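# Unload four cartons from pallet into taped table area

## Task

Transfer every one of the four cartons from the pallet to the table. Each must lie flat, sit completely inside the blue tape outline, rest on the table rather than on another carton, and keep the face that was up at the start facing up. They must stay put with no help from the robot, and at the end the tool must have released them and backed away.

## Robot and tools

ROBOT. One six-joint arm (UR12e type) carries a four-cup vacuum tool. The reference point is the cup point, the middle of the four cup rims when nothing is touching them. The cups point along the cup point's +z axis. In cup-point axes the cups sit at x = -35 and +35 mm, with y = -70 mm on channel a and y = +70 mm on channel b. The tool body reaches 148 mm out on both sides along y. Each cup is 36 mm wide.

FRAMES. Reported poses use the scene frame: origin on the table surface directly beneath the arm base, +z up, and +y to the left when facing along +x. Positions are in metres and orientation is a wxyz quaternion. The base may be slightly tilted, and the printed position gets less accurate at long reach. All motion commands, however, are offsets in the cup point's own axes, not in the scene frame.

execute_actions(actions). actions is a list of actions. Each action is a table of up to 15 rows, and each row runs for one 1/30 s step. If there are fewer than 15 rows, the last row repeats until 15 steps are done. A row is 8 numbers in [-1, 1]: dx, dy, dz, rx, ry, rz, suction_a, suction_b. The first six are an offset of the cup point, measured from its pose at the start of that action, not from the previous row. For the first action of a call, that start is the last pose a result reported. Scale is 1.0 = 0.6 m for dx, dy, dz and 1.0 = 180 degrees for the rotation vector rx, ry, rz. suction_a and suction_b set each channel as a fraction of full vacuum (+1 is about 75 kPa under ambient). A value of 0.01 or less turns the channel off. Each channel keeps its setting until changed. An empty list returns the state and images without moving.

At each step the commanded pose is limited to 100 mm and 16 degrees from the measured pose. When both cannot be met, position wins over orientation. After an action, the arm goes no further than the last limited pose, so large offsets need several actions. Motion lags commands by about 0.17 s.

move(target, speed, stop_force, blocking). target is one row in the same 8-number layout: an offset in cup-point axes from the pose in the latest result that shows one, plus the two suction values, which are applied at the start. The arm follows a straight path to it. speed is in m/s, from 0.002 to 0.5 (default 0.25), and turning is capped at twice that value in rad/s. A path runs 0.5 to 10 s and is cut off at 10 s. The path ignores obstacles, and the real motion can lag it, drift from it or overshoot the speed, mostly near full extension.

stop_force (N, 13 to 80) ends the path once push against the direction of travel exceeds the pre-move reading for 2 steps. The arm then steps back 2 steps and holds. Use it only when moving slowly. Do not use it when the move rotates the tool, or when lifting away from something the tool is pressing on. Pressing can briefly exceed it. blocking=false returns after 0.5 s while the arm keeps going; use wait(0) to check it, and expect other motion calls to be refused until it ends. It cannot be combined with stop_force.

The move line reports the ending: done, off_target, moving, held, fault, or contact (ended by stop_force), plus the distance to target. limits=paced means the sent pose was clipped. limits=held means a check blocked some steps, after which the arm may speed up.

wait(seconds): 0 to 10; the arm holds its last command. stop(): brakes a running move; suction is unchanged. zoom_image(camera, region): camera is one of cam_head_left, cam_head_right, cam_high, cam_low, cam_wrist; region is [x0, y0, x1, y1] in pixels, at most 504 by 504. read_manual(section): only "licences". finished_scene(scene): pass the current scene number; this cannot be undone.

RESULTS. Each result gives the cup-point pose and velocities, a "Hand target" line (where the controller is heading), possibly "pose unreachable" (the clearance check changed or blocked the command), and step readings, where HELD marks a held-back step. Wrist force and torque are given in cup-point axes, with the force pointing from the surface into the arm. Expect an offset of up to about 5.5 N, noise of about 3.4 N, and saturation near 100 N. "no reading" is normal at the start. suction_measured_a/b show the vacuum reached. On a sealed cup it settles up to 0.17 below the command (0.27 with both channels on), and near 0 means no seal. part_present_a/b switch to 1 at 0.54 and back to 0 below 0.49.

GRIPPING. Press a channel's two cups fully onto a smooth flat face. Edges, holes or seams under a rim leak. One pump feeds both channels, so a channel with an uncovered cup starves the other one. A held carton rides up to about 12 mm closer to the tool because the cups compress. To release, set the carton down on its support, switch both channels off, and lift more than 15 mm clear. If a cup seals to the table, switch that channel off.

AVOID. The arm is stiff, so driving past a contact without a slow move and stop_force risks a fault. Joint torques of 297, 297, 135, 48.6, 48.6 and 48.6 N m (pan to wrist 3), or any external force of 150 N, trigger a 10 s stop. Avoid drops, slams, hard hits and heavy pushes. Never push or drop anything off the table, since that ends the scene. Loose items may occasionally get nudged. Motors warn at 70 °C and brake at 85 °C. Elbow range is 0 to 3.142 rad, shoulder pan ±3.142, and the other joints ±6.283.

Each tool is called after "Request:" as name(argument=value, ...) on one line, values as JSON.

## Session

Request:
execute_actions(actions=[])

Scene clock: 0.00 s.
end_effector_position=(+0.6284, +0.0145, +0.4846) suction_measured_a=0.01 part_present_a=0 suction_measured_b=0.01 part_present_b=0 end_effector_quat_wxyz=(+0.000, +0.699, +0.715, +0.001) end_effector_velocity=(-0.000, +0.001, -0.001) end_effector_angular_velocity=(-0.000, +0.001, +0.001)
Joint positions: [-0.28  -1.703  1.857 -1.726 -1.571 -1.851]
Joint velocities: [ 0.001  0.     0.001 -0.    -0.001 -0.   ]
Motor temperatures (°C, as the motors report them): [23 19 20 31 29 28]
Wrist force (N, on the end effector, along its own x y z axes, offset not removed): no reading
Wrist torque (N m, same axes, about the end effector's origin, offset not removed): no reading
Hand target: +0.628, +0.014, +0.485; +0.000, +0.699, +0.715, +0.001

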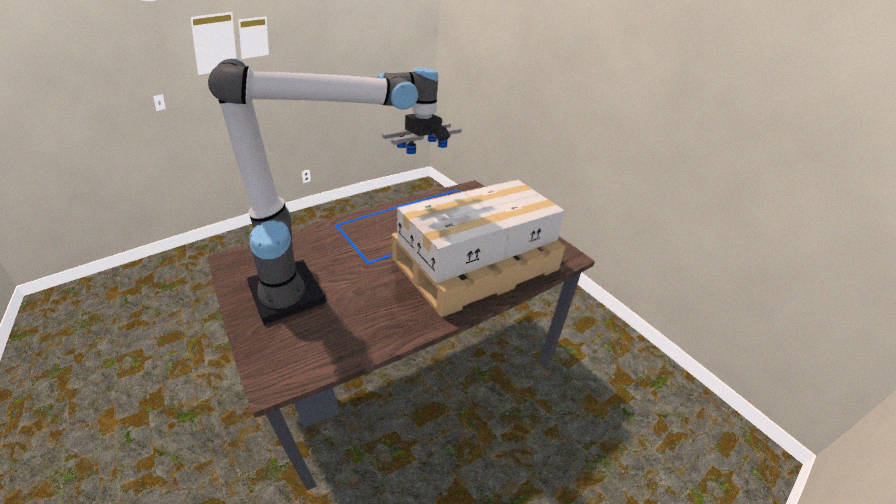

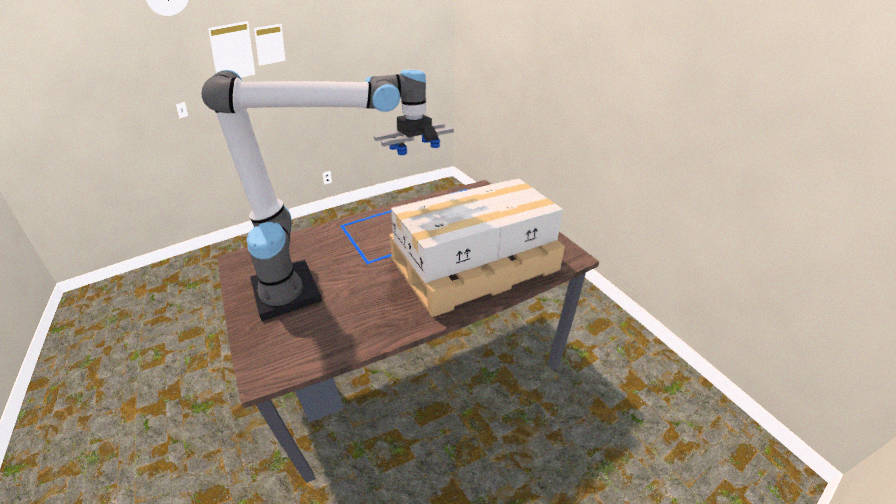

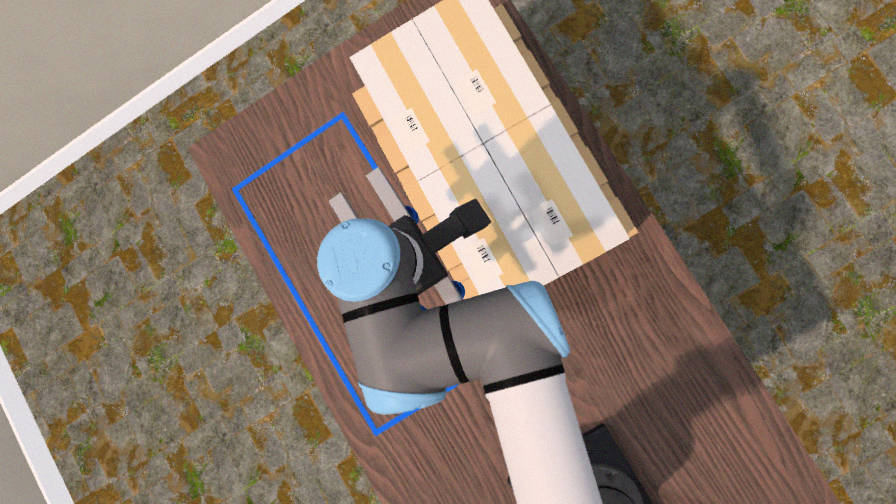

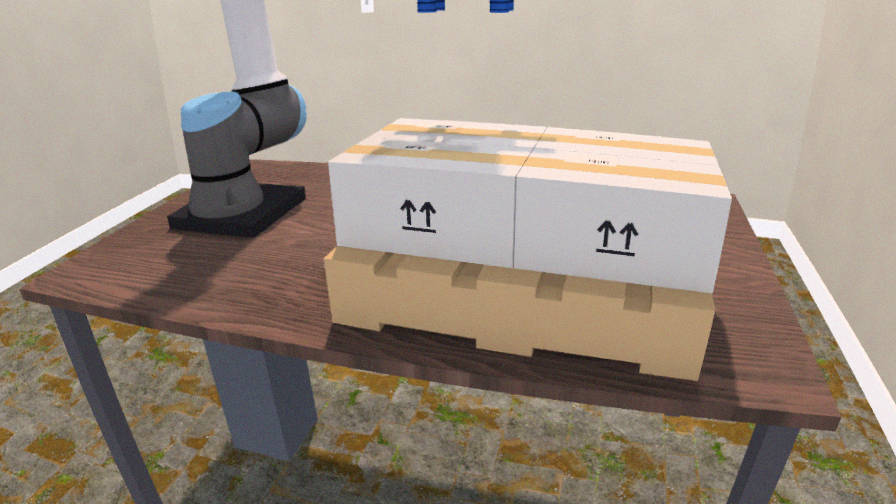

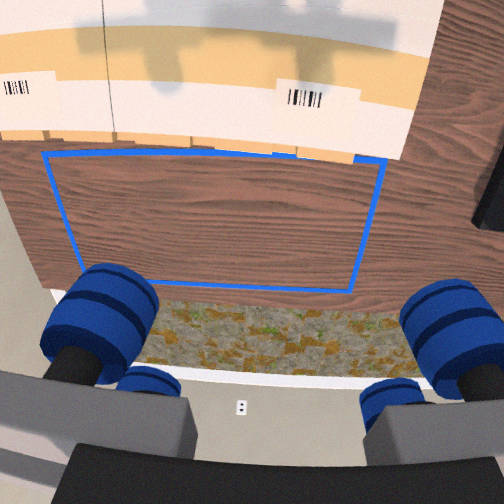

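Request:
move(target=[-0.5,0.2,-0.1,0,0,0.0073,0,0], speed=0.4)

Scene clock: 39.20 s.
end_effector_position=(+0.7552, -0.2823, +0.5445) suction_measured_a=0.01 part_present_a=0 suction_measured_b=0.01 part_present_b=0 end_effector_quat_wxyz=(+0.000, +0.707, +0.707, +0.001) end_effector_velocity=(+0.002, -0.002, +0.000) end_effector_angular_velocity=(-0.000, +0.001, +0.001)
Joint positions: [-0.598 -1.413  1.458 -1.616 -1.571 -2.146]
Joint velocities: [-0.001  0.004 -0.006  0.002 -0.001 -0.001]
Motor temperatures (°C, as the motors report them): [23 19 20 31 29 28]
Wrist force (N, on the end effector, along its own x y z axes, offset not removed): [1.0 -2.1 -1.6]
Wrist torque (N m, same axes, about the end effector's origin, offset not removed): [-0.38 -0.21 0.01]
Hand target: +0.755, -0.283, +0.545; +0.000, +0.707, +0.707, +0.001
Off the commanded pose: 0.000 m, 0 deg.
move: done

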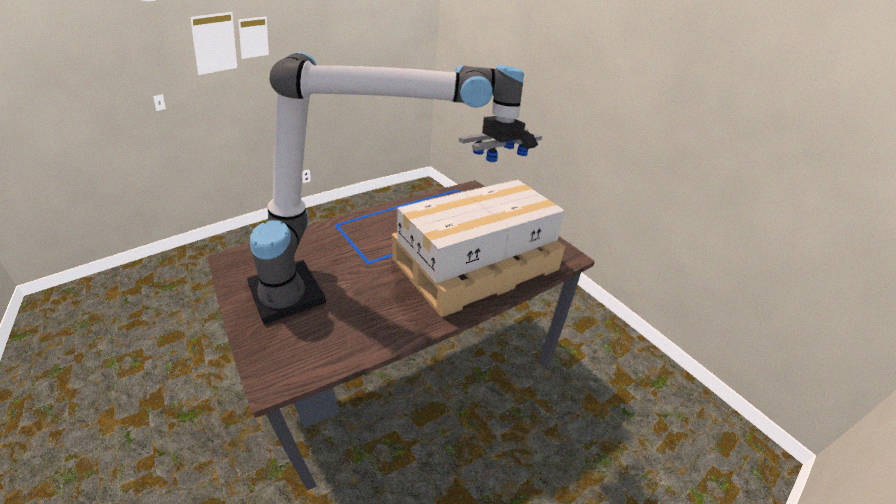

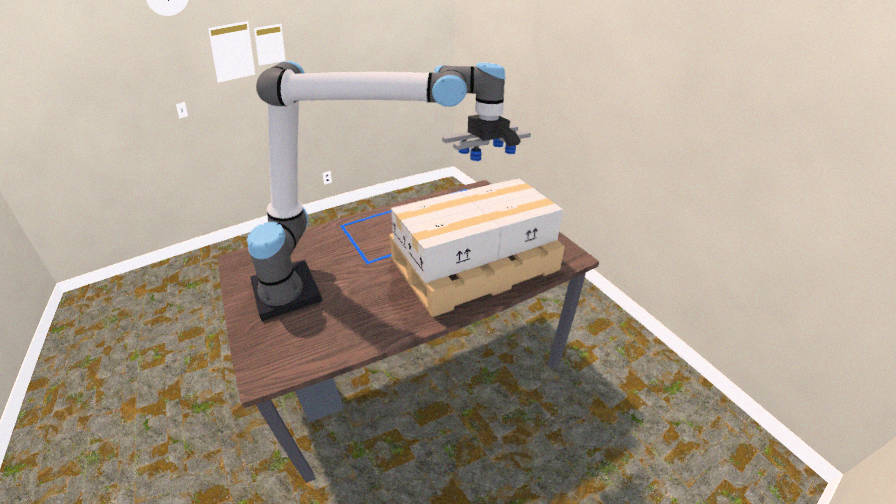

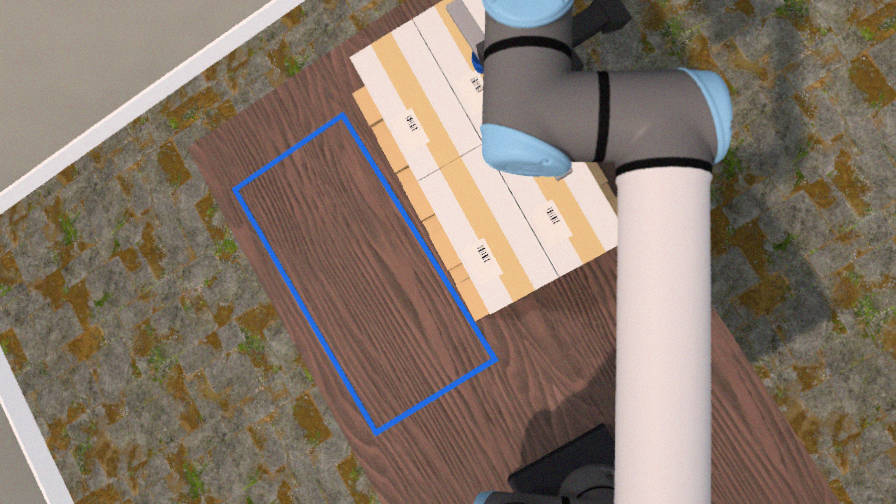

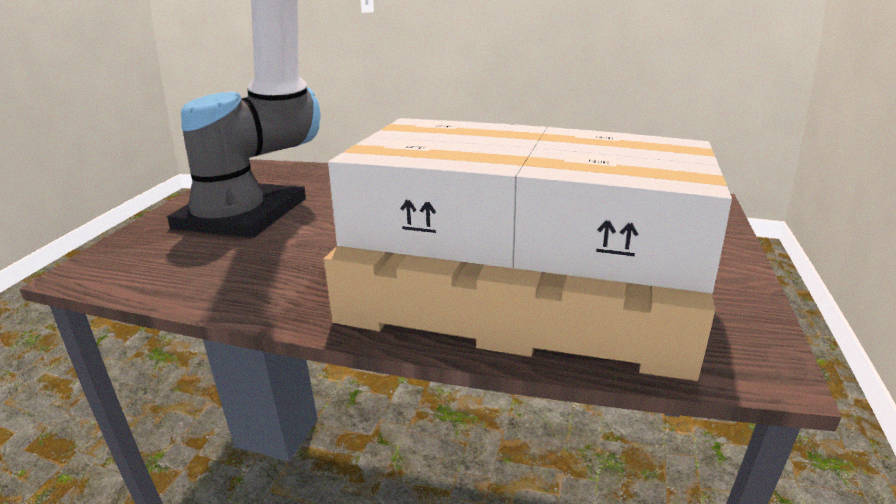

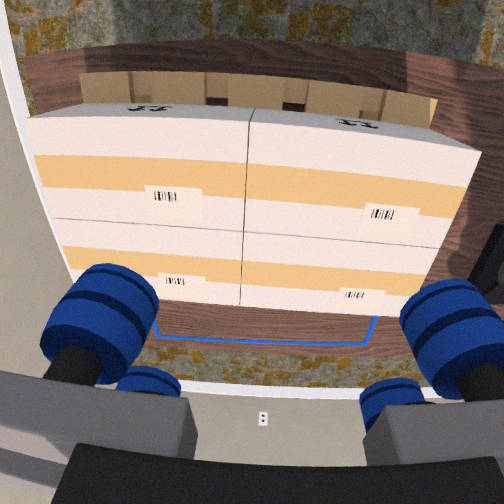

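Request:
zoom_image(camera="cam_wrist", region=[130,90,390,350])

Request:
zoom_image(camera="cam_high", region=[180,0,680,460])

Region (130, 90, 390, 350) of cam_wrist's 504x504 image, scaled by 1.938, with more detail than that image has.

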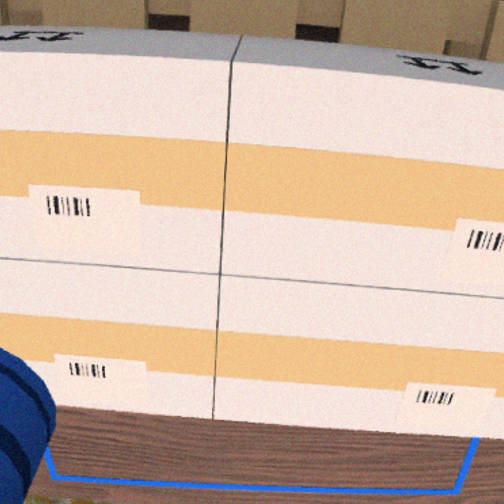

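Region (180, 0, 680, 460) of cam_high's 896x504 image, scaled by 1.008, with more detail than that image has; it fills the top 464 rows of this view, and the rest is white.

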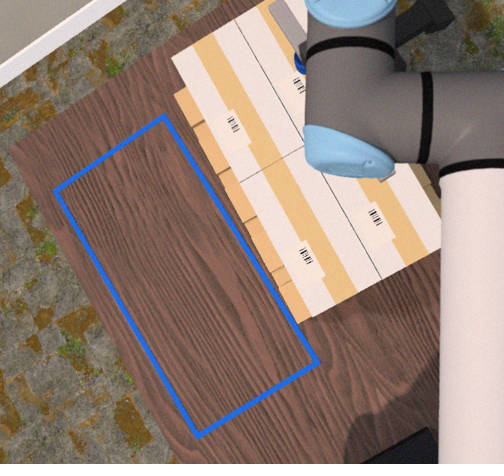

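Request:
move(target=[0.287,-0.208,0.35,0,0,0.014,0,0], speed=0.4)

Scene clock: 92.87 s.
end_effector_position=(+0.6305, -0.1102, +0.3347) suction_measured_a=0.01 part_present_a=0 suction_measured_b=0.01 part_present_b=0 end_effector_quat_wxyz=(+0.000, +0.722, +0.692, +0.001) end_effector_velocity=(-0.001, +0.001, -0.002) end_effector_angular_velocity=(-0.001, -0.001, -0.001)
Joint positions: [-0.472 -1.606  2.044 -2.01  -1.571 -1.976]
Joint velocities: [ 0.001 -0.001  0.005 -0.005 -0.     0.002]
Motor temperatures (°C, as the motors report them): [23 19 20 31 29 28]
Wrist force (N, on the end effector, along its own x y z axes, offset not removed): [0.7 3.2 -1.5]
Wrist torque (N m, same axes, about the end effector's origin, offset not removed): [0.43 -0.14 0.05]
Hand target: +0.630, -0.110, +0.334; +0.000, +0.722, +0.692, +0.001
Off the commanded pose: 0.000 m, 0 deg.
move: done

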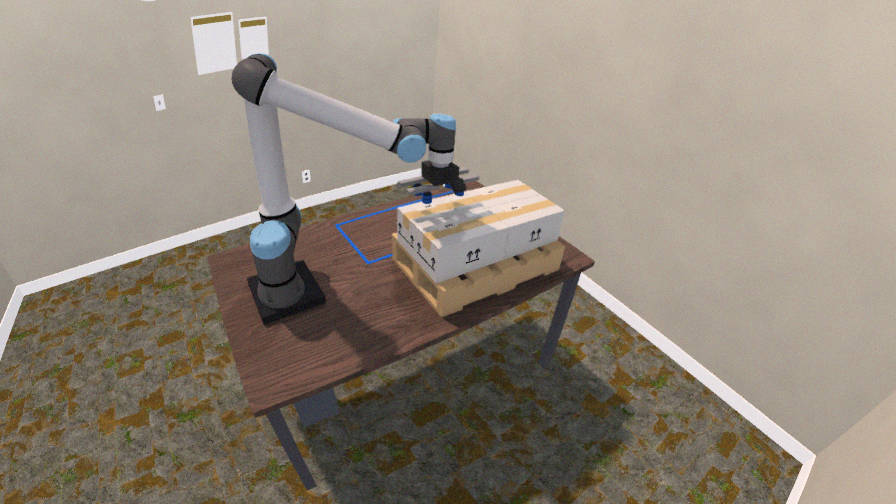

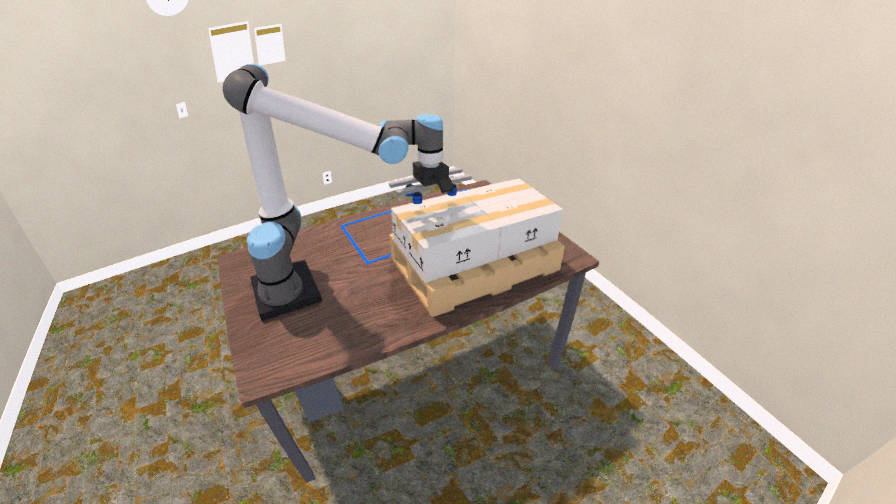

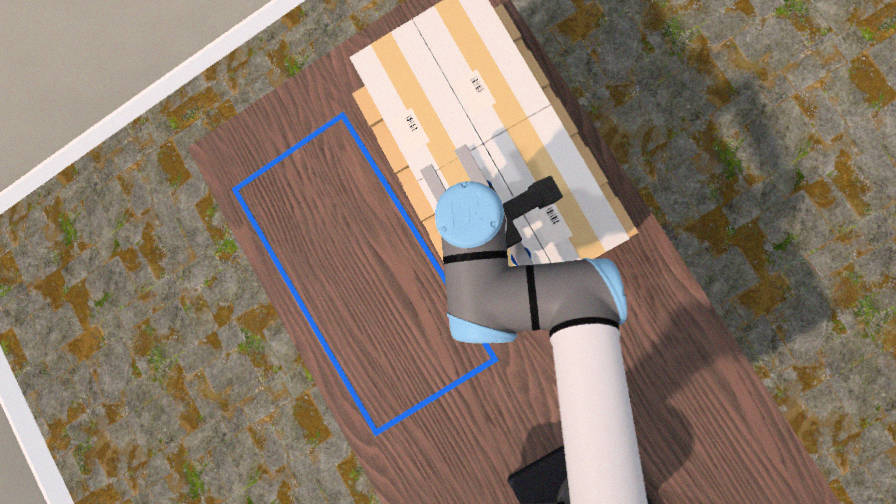

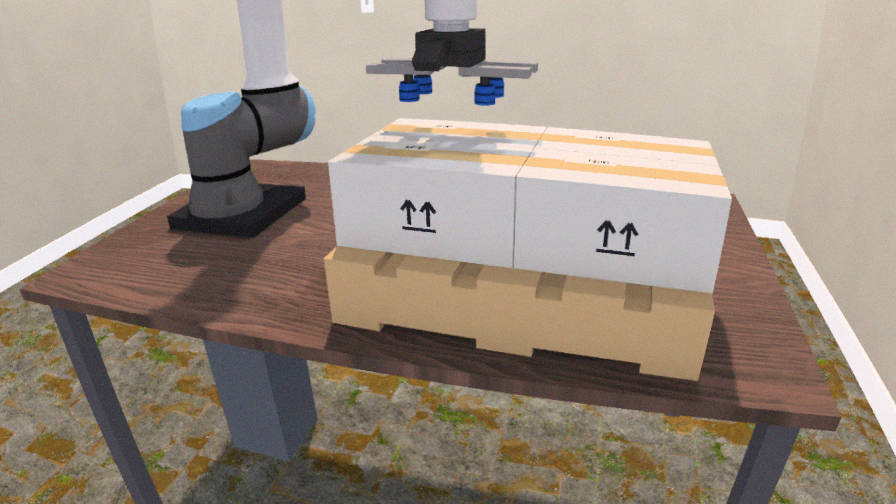

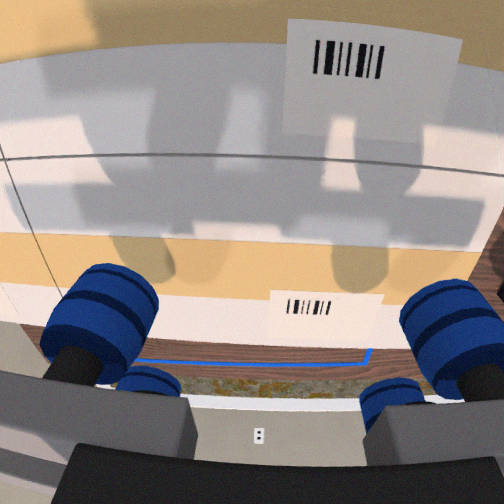

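Request:
move(target=[0,0.008,0.095,0,0,0,0,0], speed=0.15)

Scene clock: 99.63 s.
end_effector_position=(+0.6352, -0.1104, +0.2781) suction_measured_a=0.01 part_present_a=0 suction_measured_b=0.01 part_present_b=0 end_effector_quat_wxyz=(+0.000, +0.722, +0.692, +0.001) end_effector_velocity=(+0.001, +0.000, -0.003) end_effector_angular_velocity=(+0.000, -0.001, +0.001)
Joint positions: [-0.469 -1.548  2.099 -2.123 -1.571 -1.973]
Joint velocities: [ 0.001  0.003  0.002 -0.006  0.     0.   ]
Motor temperatures (°C, as the motors report them): [23 19 20 31 29 28]
Wrist force (N, on the end effector, along its own x y z axes, offset not removed): [-0.2 -2.0 -3.4]
Wrist torque (N m, same axes, about the end effector's origin, offset not removed): [-0.30 -0.09 0.07]
Hand target: +0.635, -0.110, +0.278; +0.000, +0.722, +0.692, +0.001
Off the commanded pose: 0.000 m, 0 deg.
move: done

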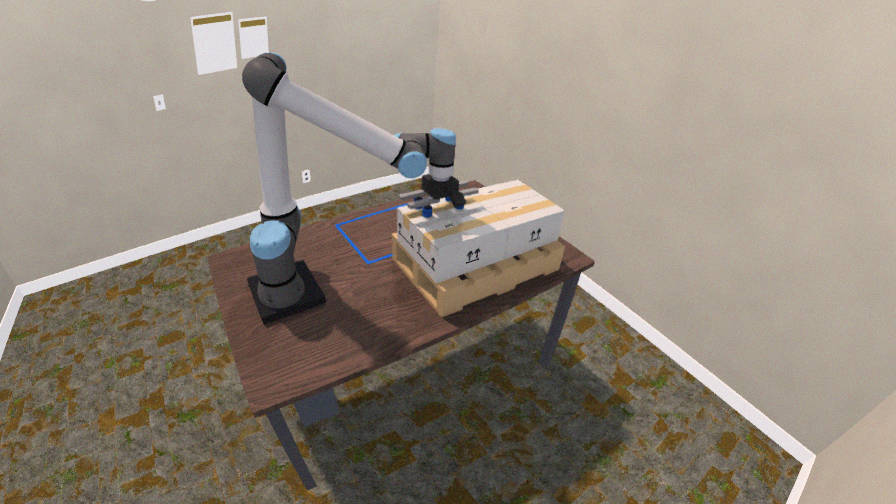

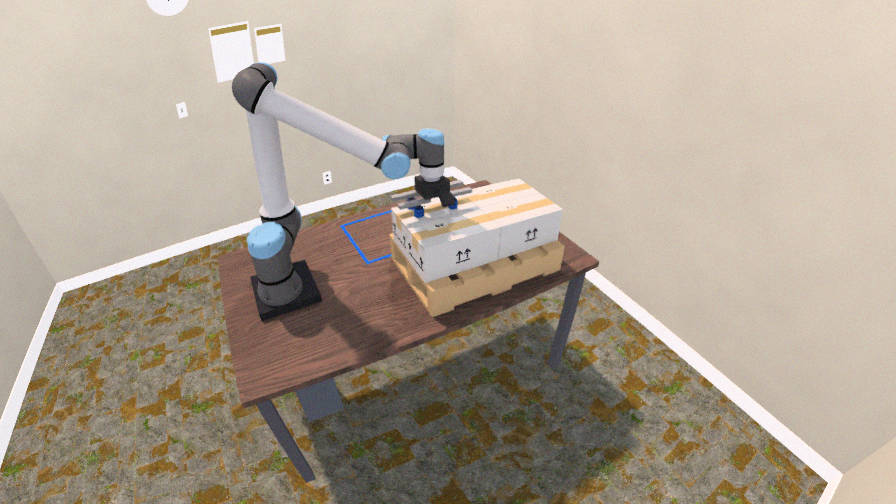

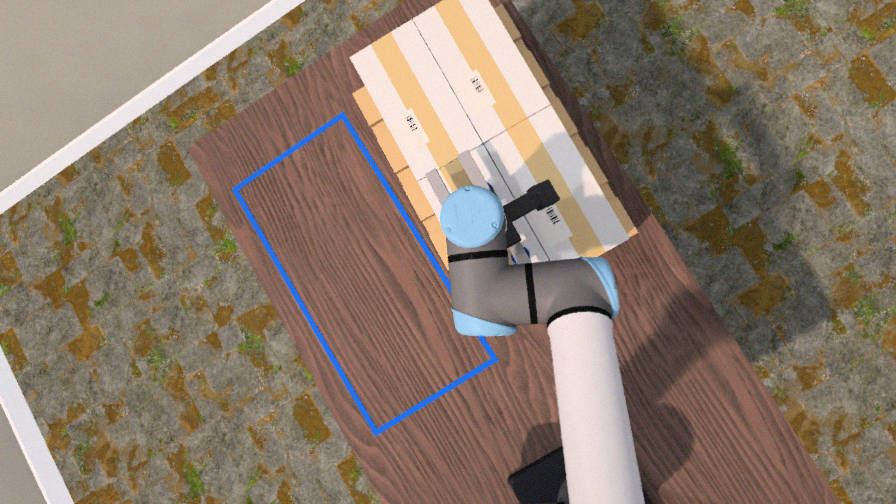

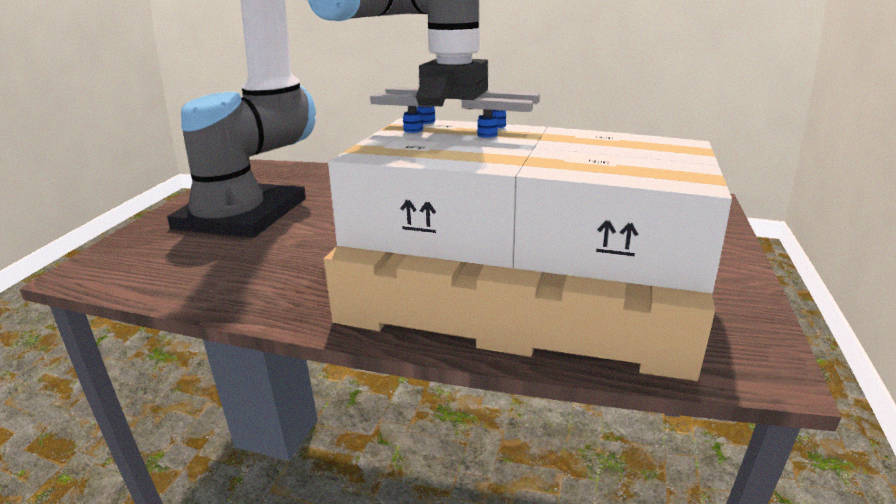

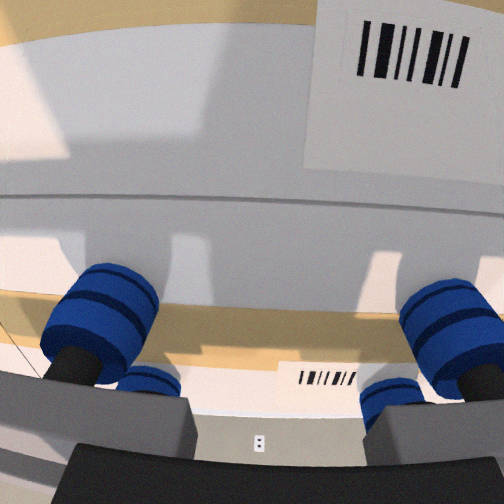

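Request:
move(target=[0,0,0.06,0,0,0,1,1], speed=0.02, stop_force=15)

Scene clock: 114.70 s.
end_effector_position=(+0.6358, -0.1106, +0.2605) suction_measured_a=0.64 part_present_a=1 suction_measured_b=0.64 part_present_b=1 end_effector_quat_wxyz=(+0.001, +0.722, +0.692, +0.001) end_effector_velocity=(-0.000, +0.000, -0.001) end_effector_angular_velocity=(+0.000, +0.001, +0.000)
Joint positions: [-0.469 -1.53   2.117 -2.161 -1.571 -1.973]
Joint velocities: [ 0.     0.001  0.001  0.    -0.    -0.   ]
Motor temperatures (°C, as the motors report them): [23 19 20 31 29 28]
Wrist force (N, on the end effector, along its own x y z axes, offset not removed): [8.7 -20.3 -37.1]
Wrist torque (N m, same axes, about the end effector's origin, offset not removed): [1.35 -0.34 0.19]
Hand target: +0.636, -0.111, +0.261; +0.001, +0.722, +0.692, +0.001
Off the commanded pose: 0.018 m, 0 deg.
FORCE FAULT: contact force on the arm reached its limit, and the arm stopped for 10 seconds. The contact can be on any part of the arm, not only on its tool. That time counts as 20 of the actions that you can send in this scene. The arm's remaining commands of this call were not run. The arm holds still and accepts commands again. Move the arm away from the contact; if what it grips holds it there, let go first. Pushing or pulling that hard again can fault the arm again.
move: fault (stop_force had ended the path)

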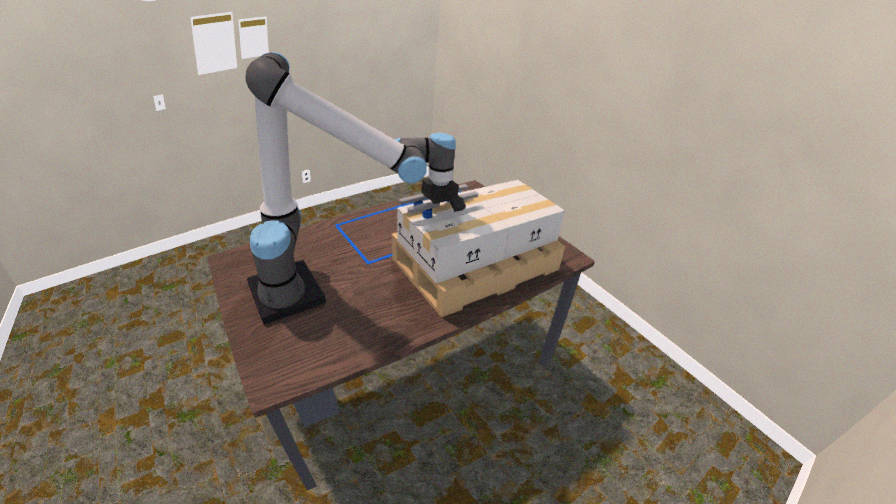

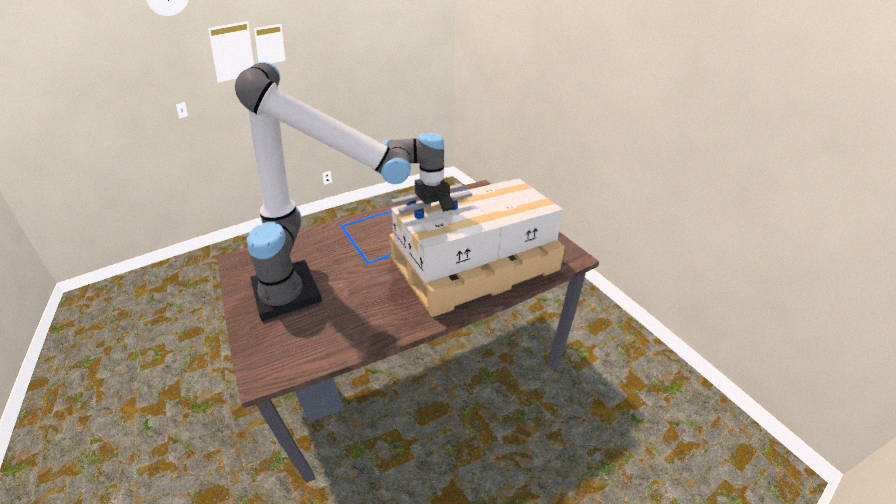

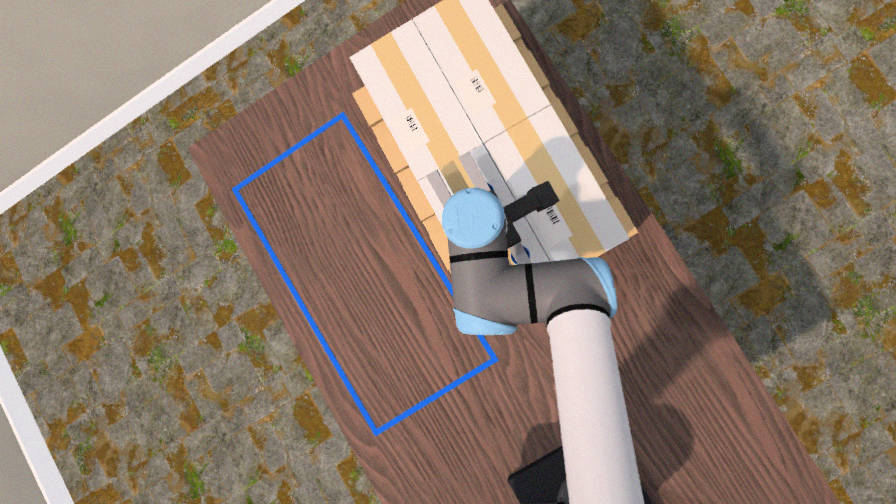

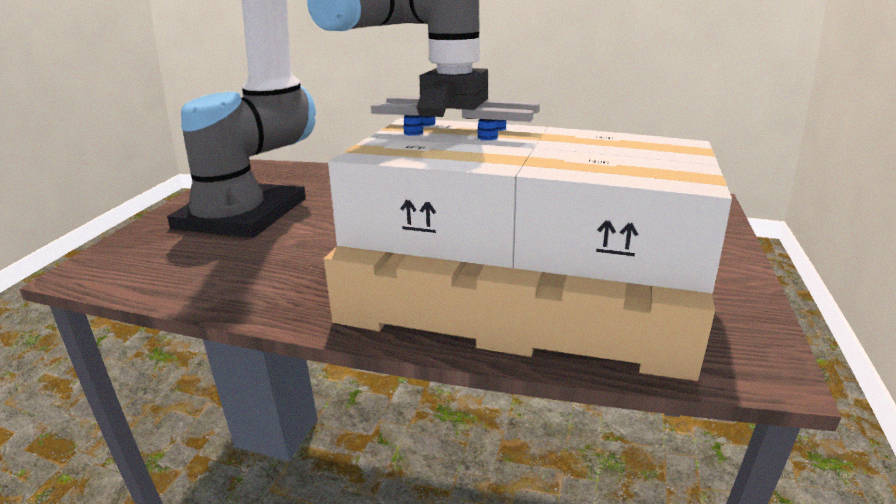

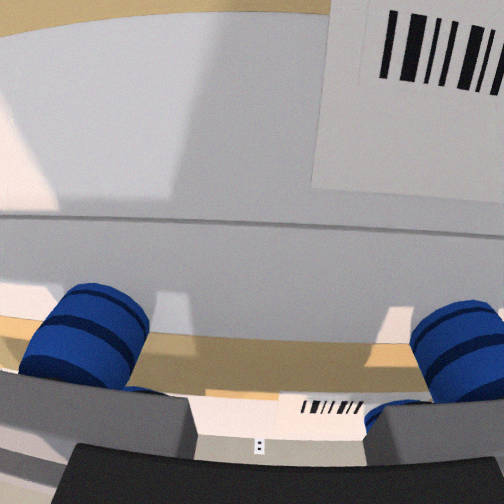

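Request:
move(target=[0,0,-0.3,0,0,0,1,1], speed=0.2)

Scene clock: 120.97 s.
end_effector_position=(+0.6355, -0.1105, +0.4401) suction_measured_a=0.64 part_present_a=1 suction_measured_b=0.64 part_present_b=1 end_effector_quat_wxyz=(+0.001, +0.722, +0.692, +0.001) end_effector_velocity=(+0.000, -0.000, +0.003) end_effector_angular_velocity=(-0.000, +0.001, -0.000)
Joint positions: [-0.469 -1.66   1.899 -1.813 -1.571 -1.973]
Joint velocities: [-0.    -0.    -0.006  0.006 -0.001 -0.   ]
Motor temperatures (°C, as the motors report them): [23 19 20 31 29 28]
Wrist force (N, on the end effector, along its own x y z axes, offset not removed): [3.1 -0.7 17.4]
Wrist torque (N m, same axes, about the end effector's origin, offset not removed): [0.54 -0.39 0.15]
Hand target: +0.635, -0.111, +0.440; +0.001, +0.722, +0.692, +0.001
Off the commanded pose: 0.001 m, 0 deg.
move: done

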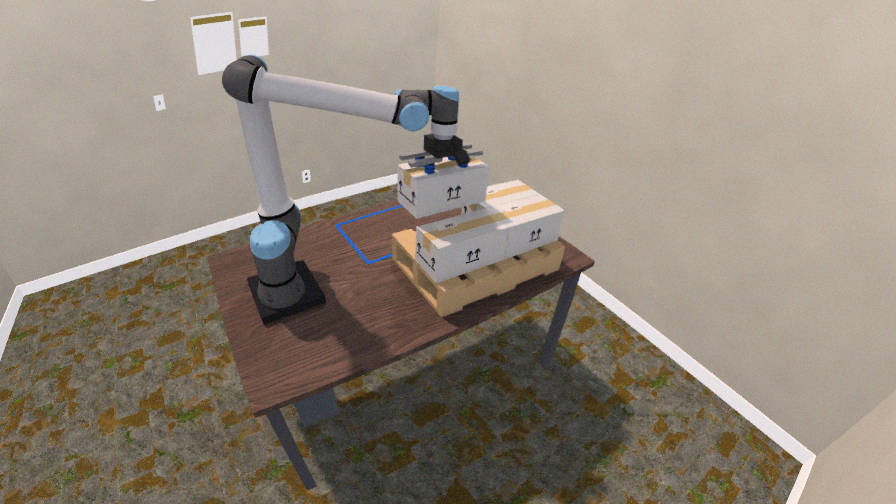

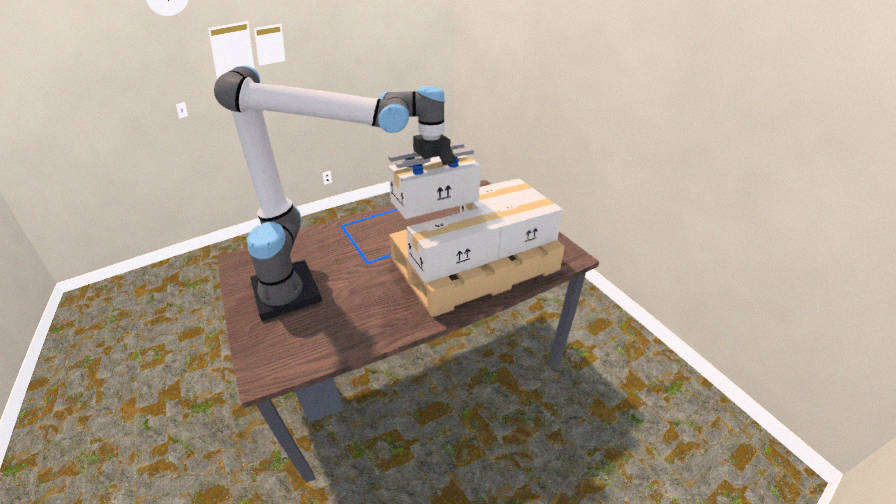

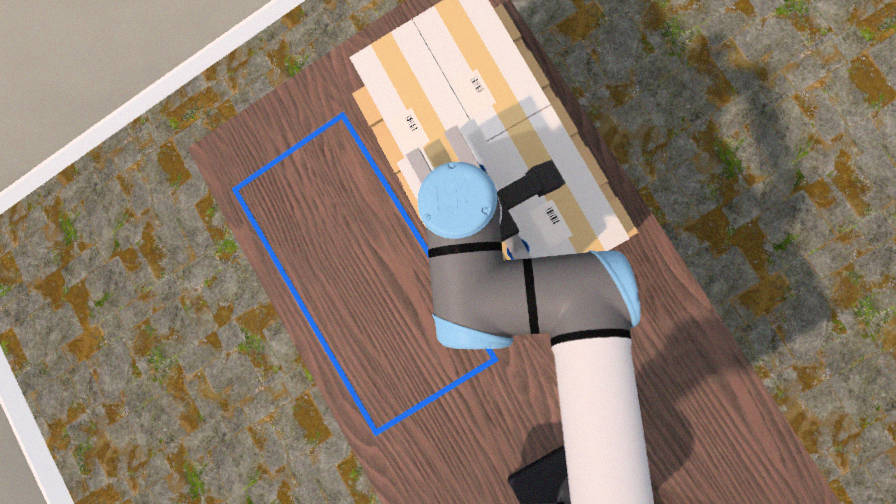

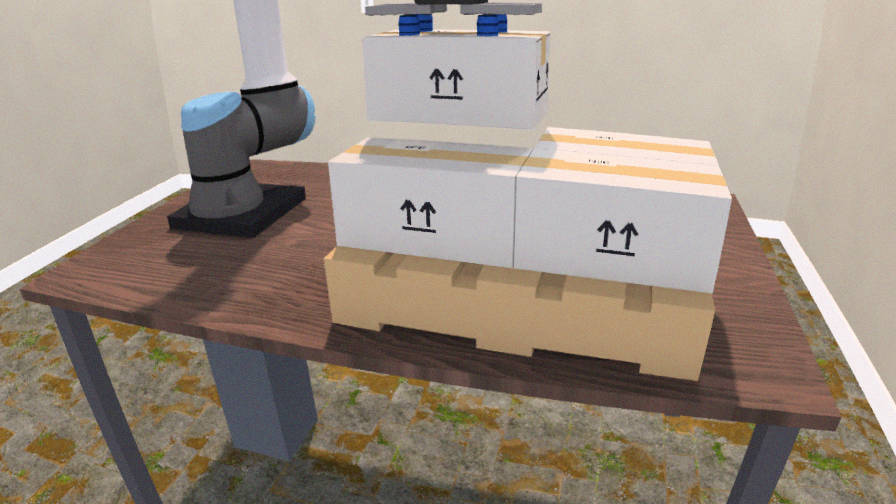

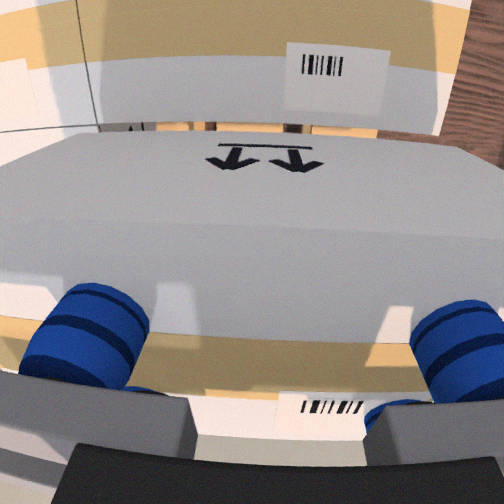

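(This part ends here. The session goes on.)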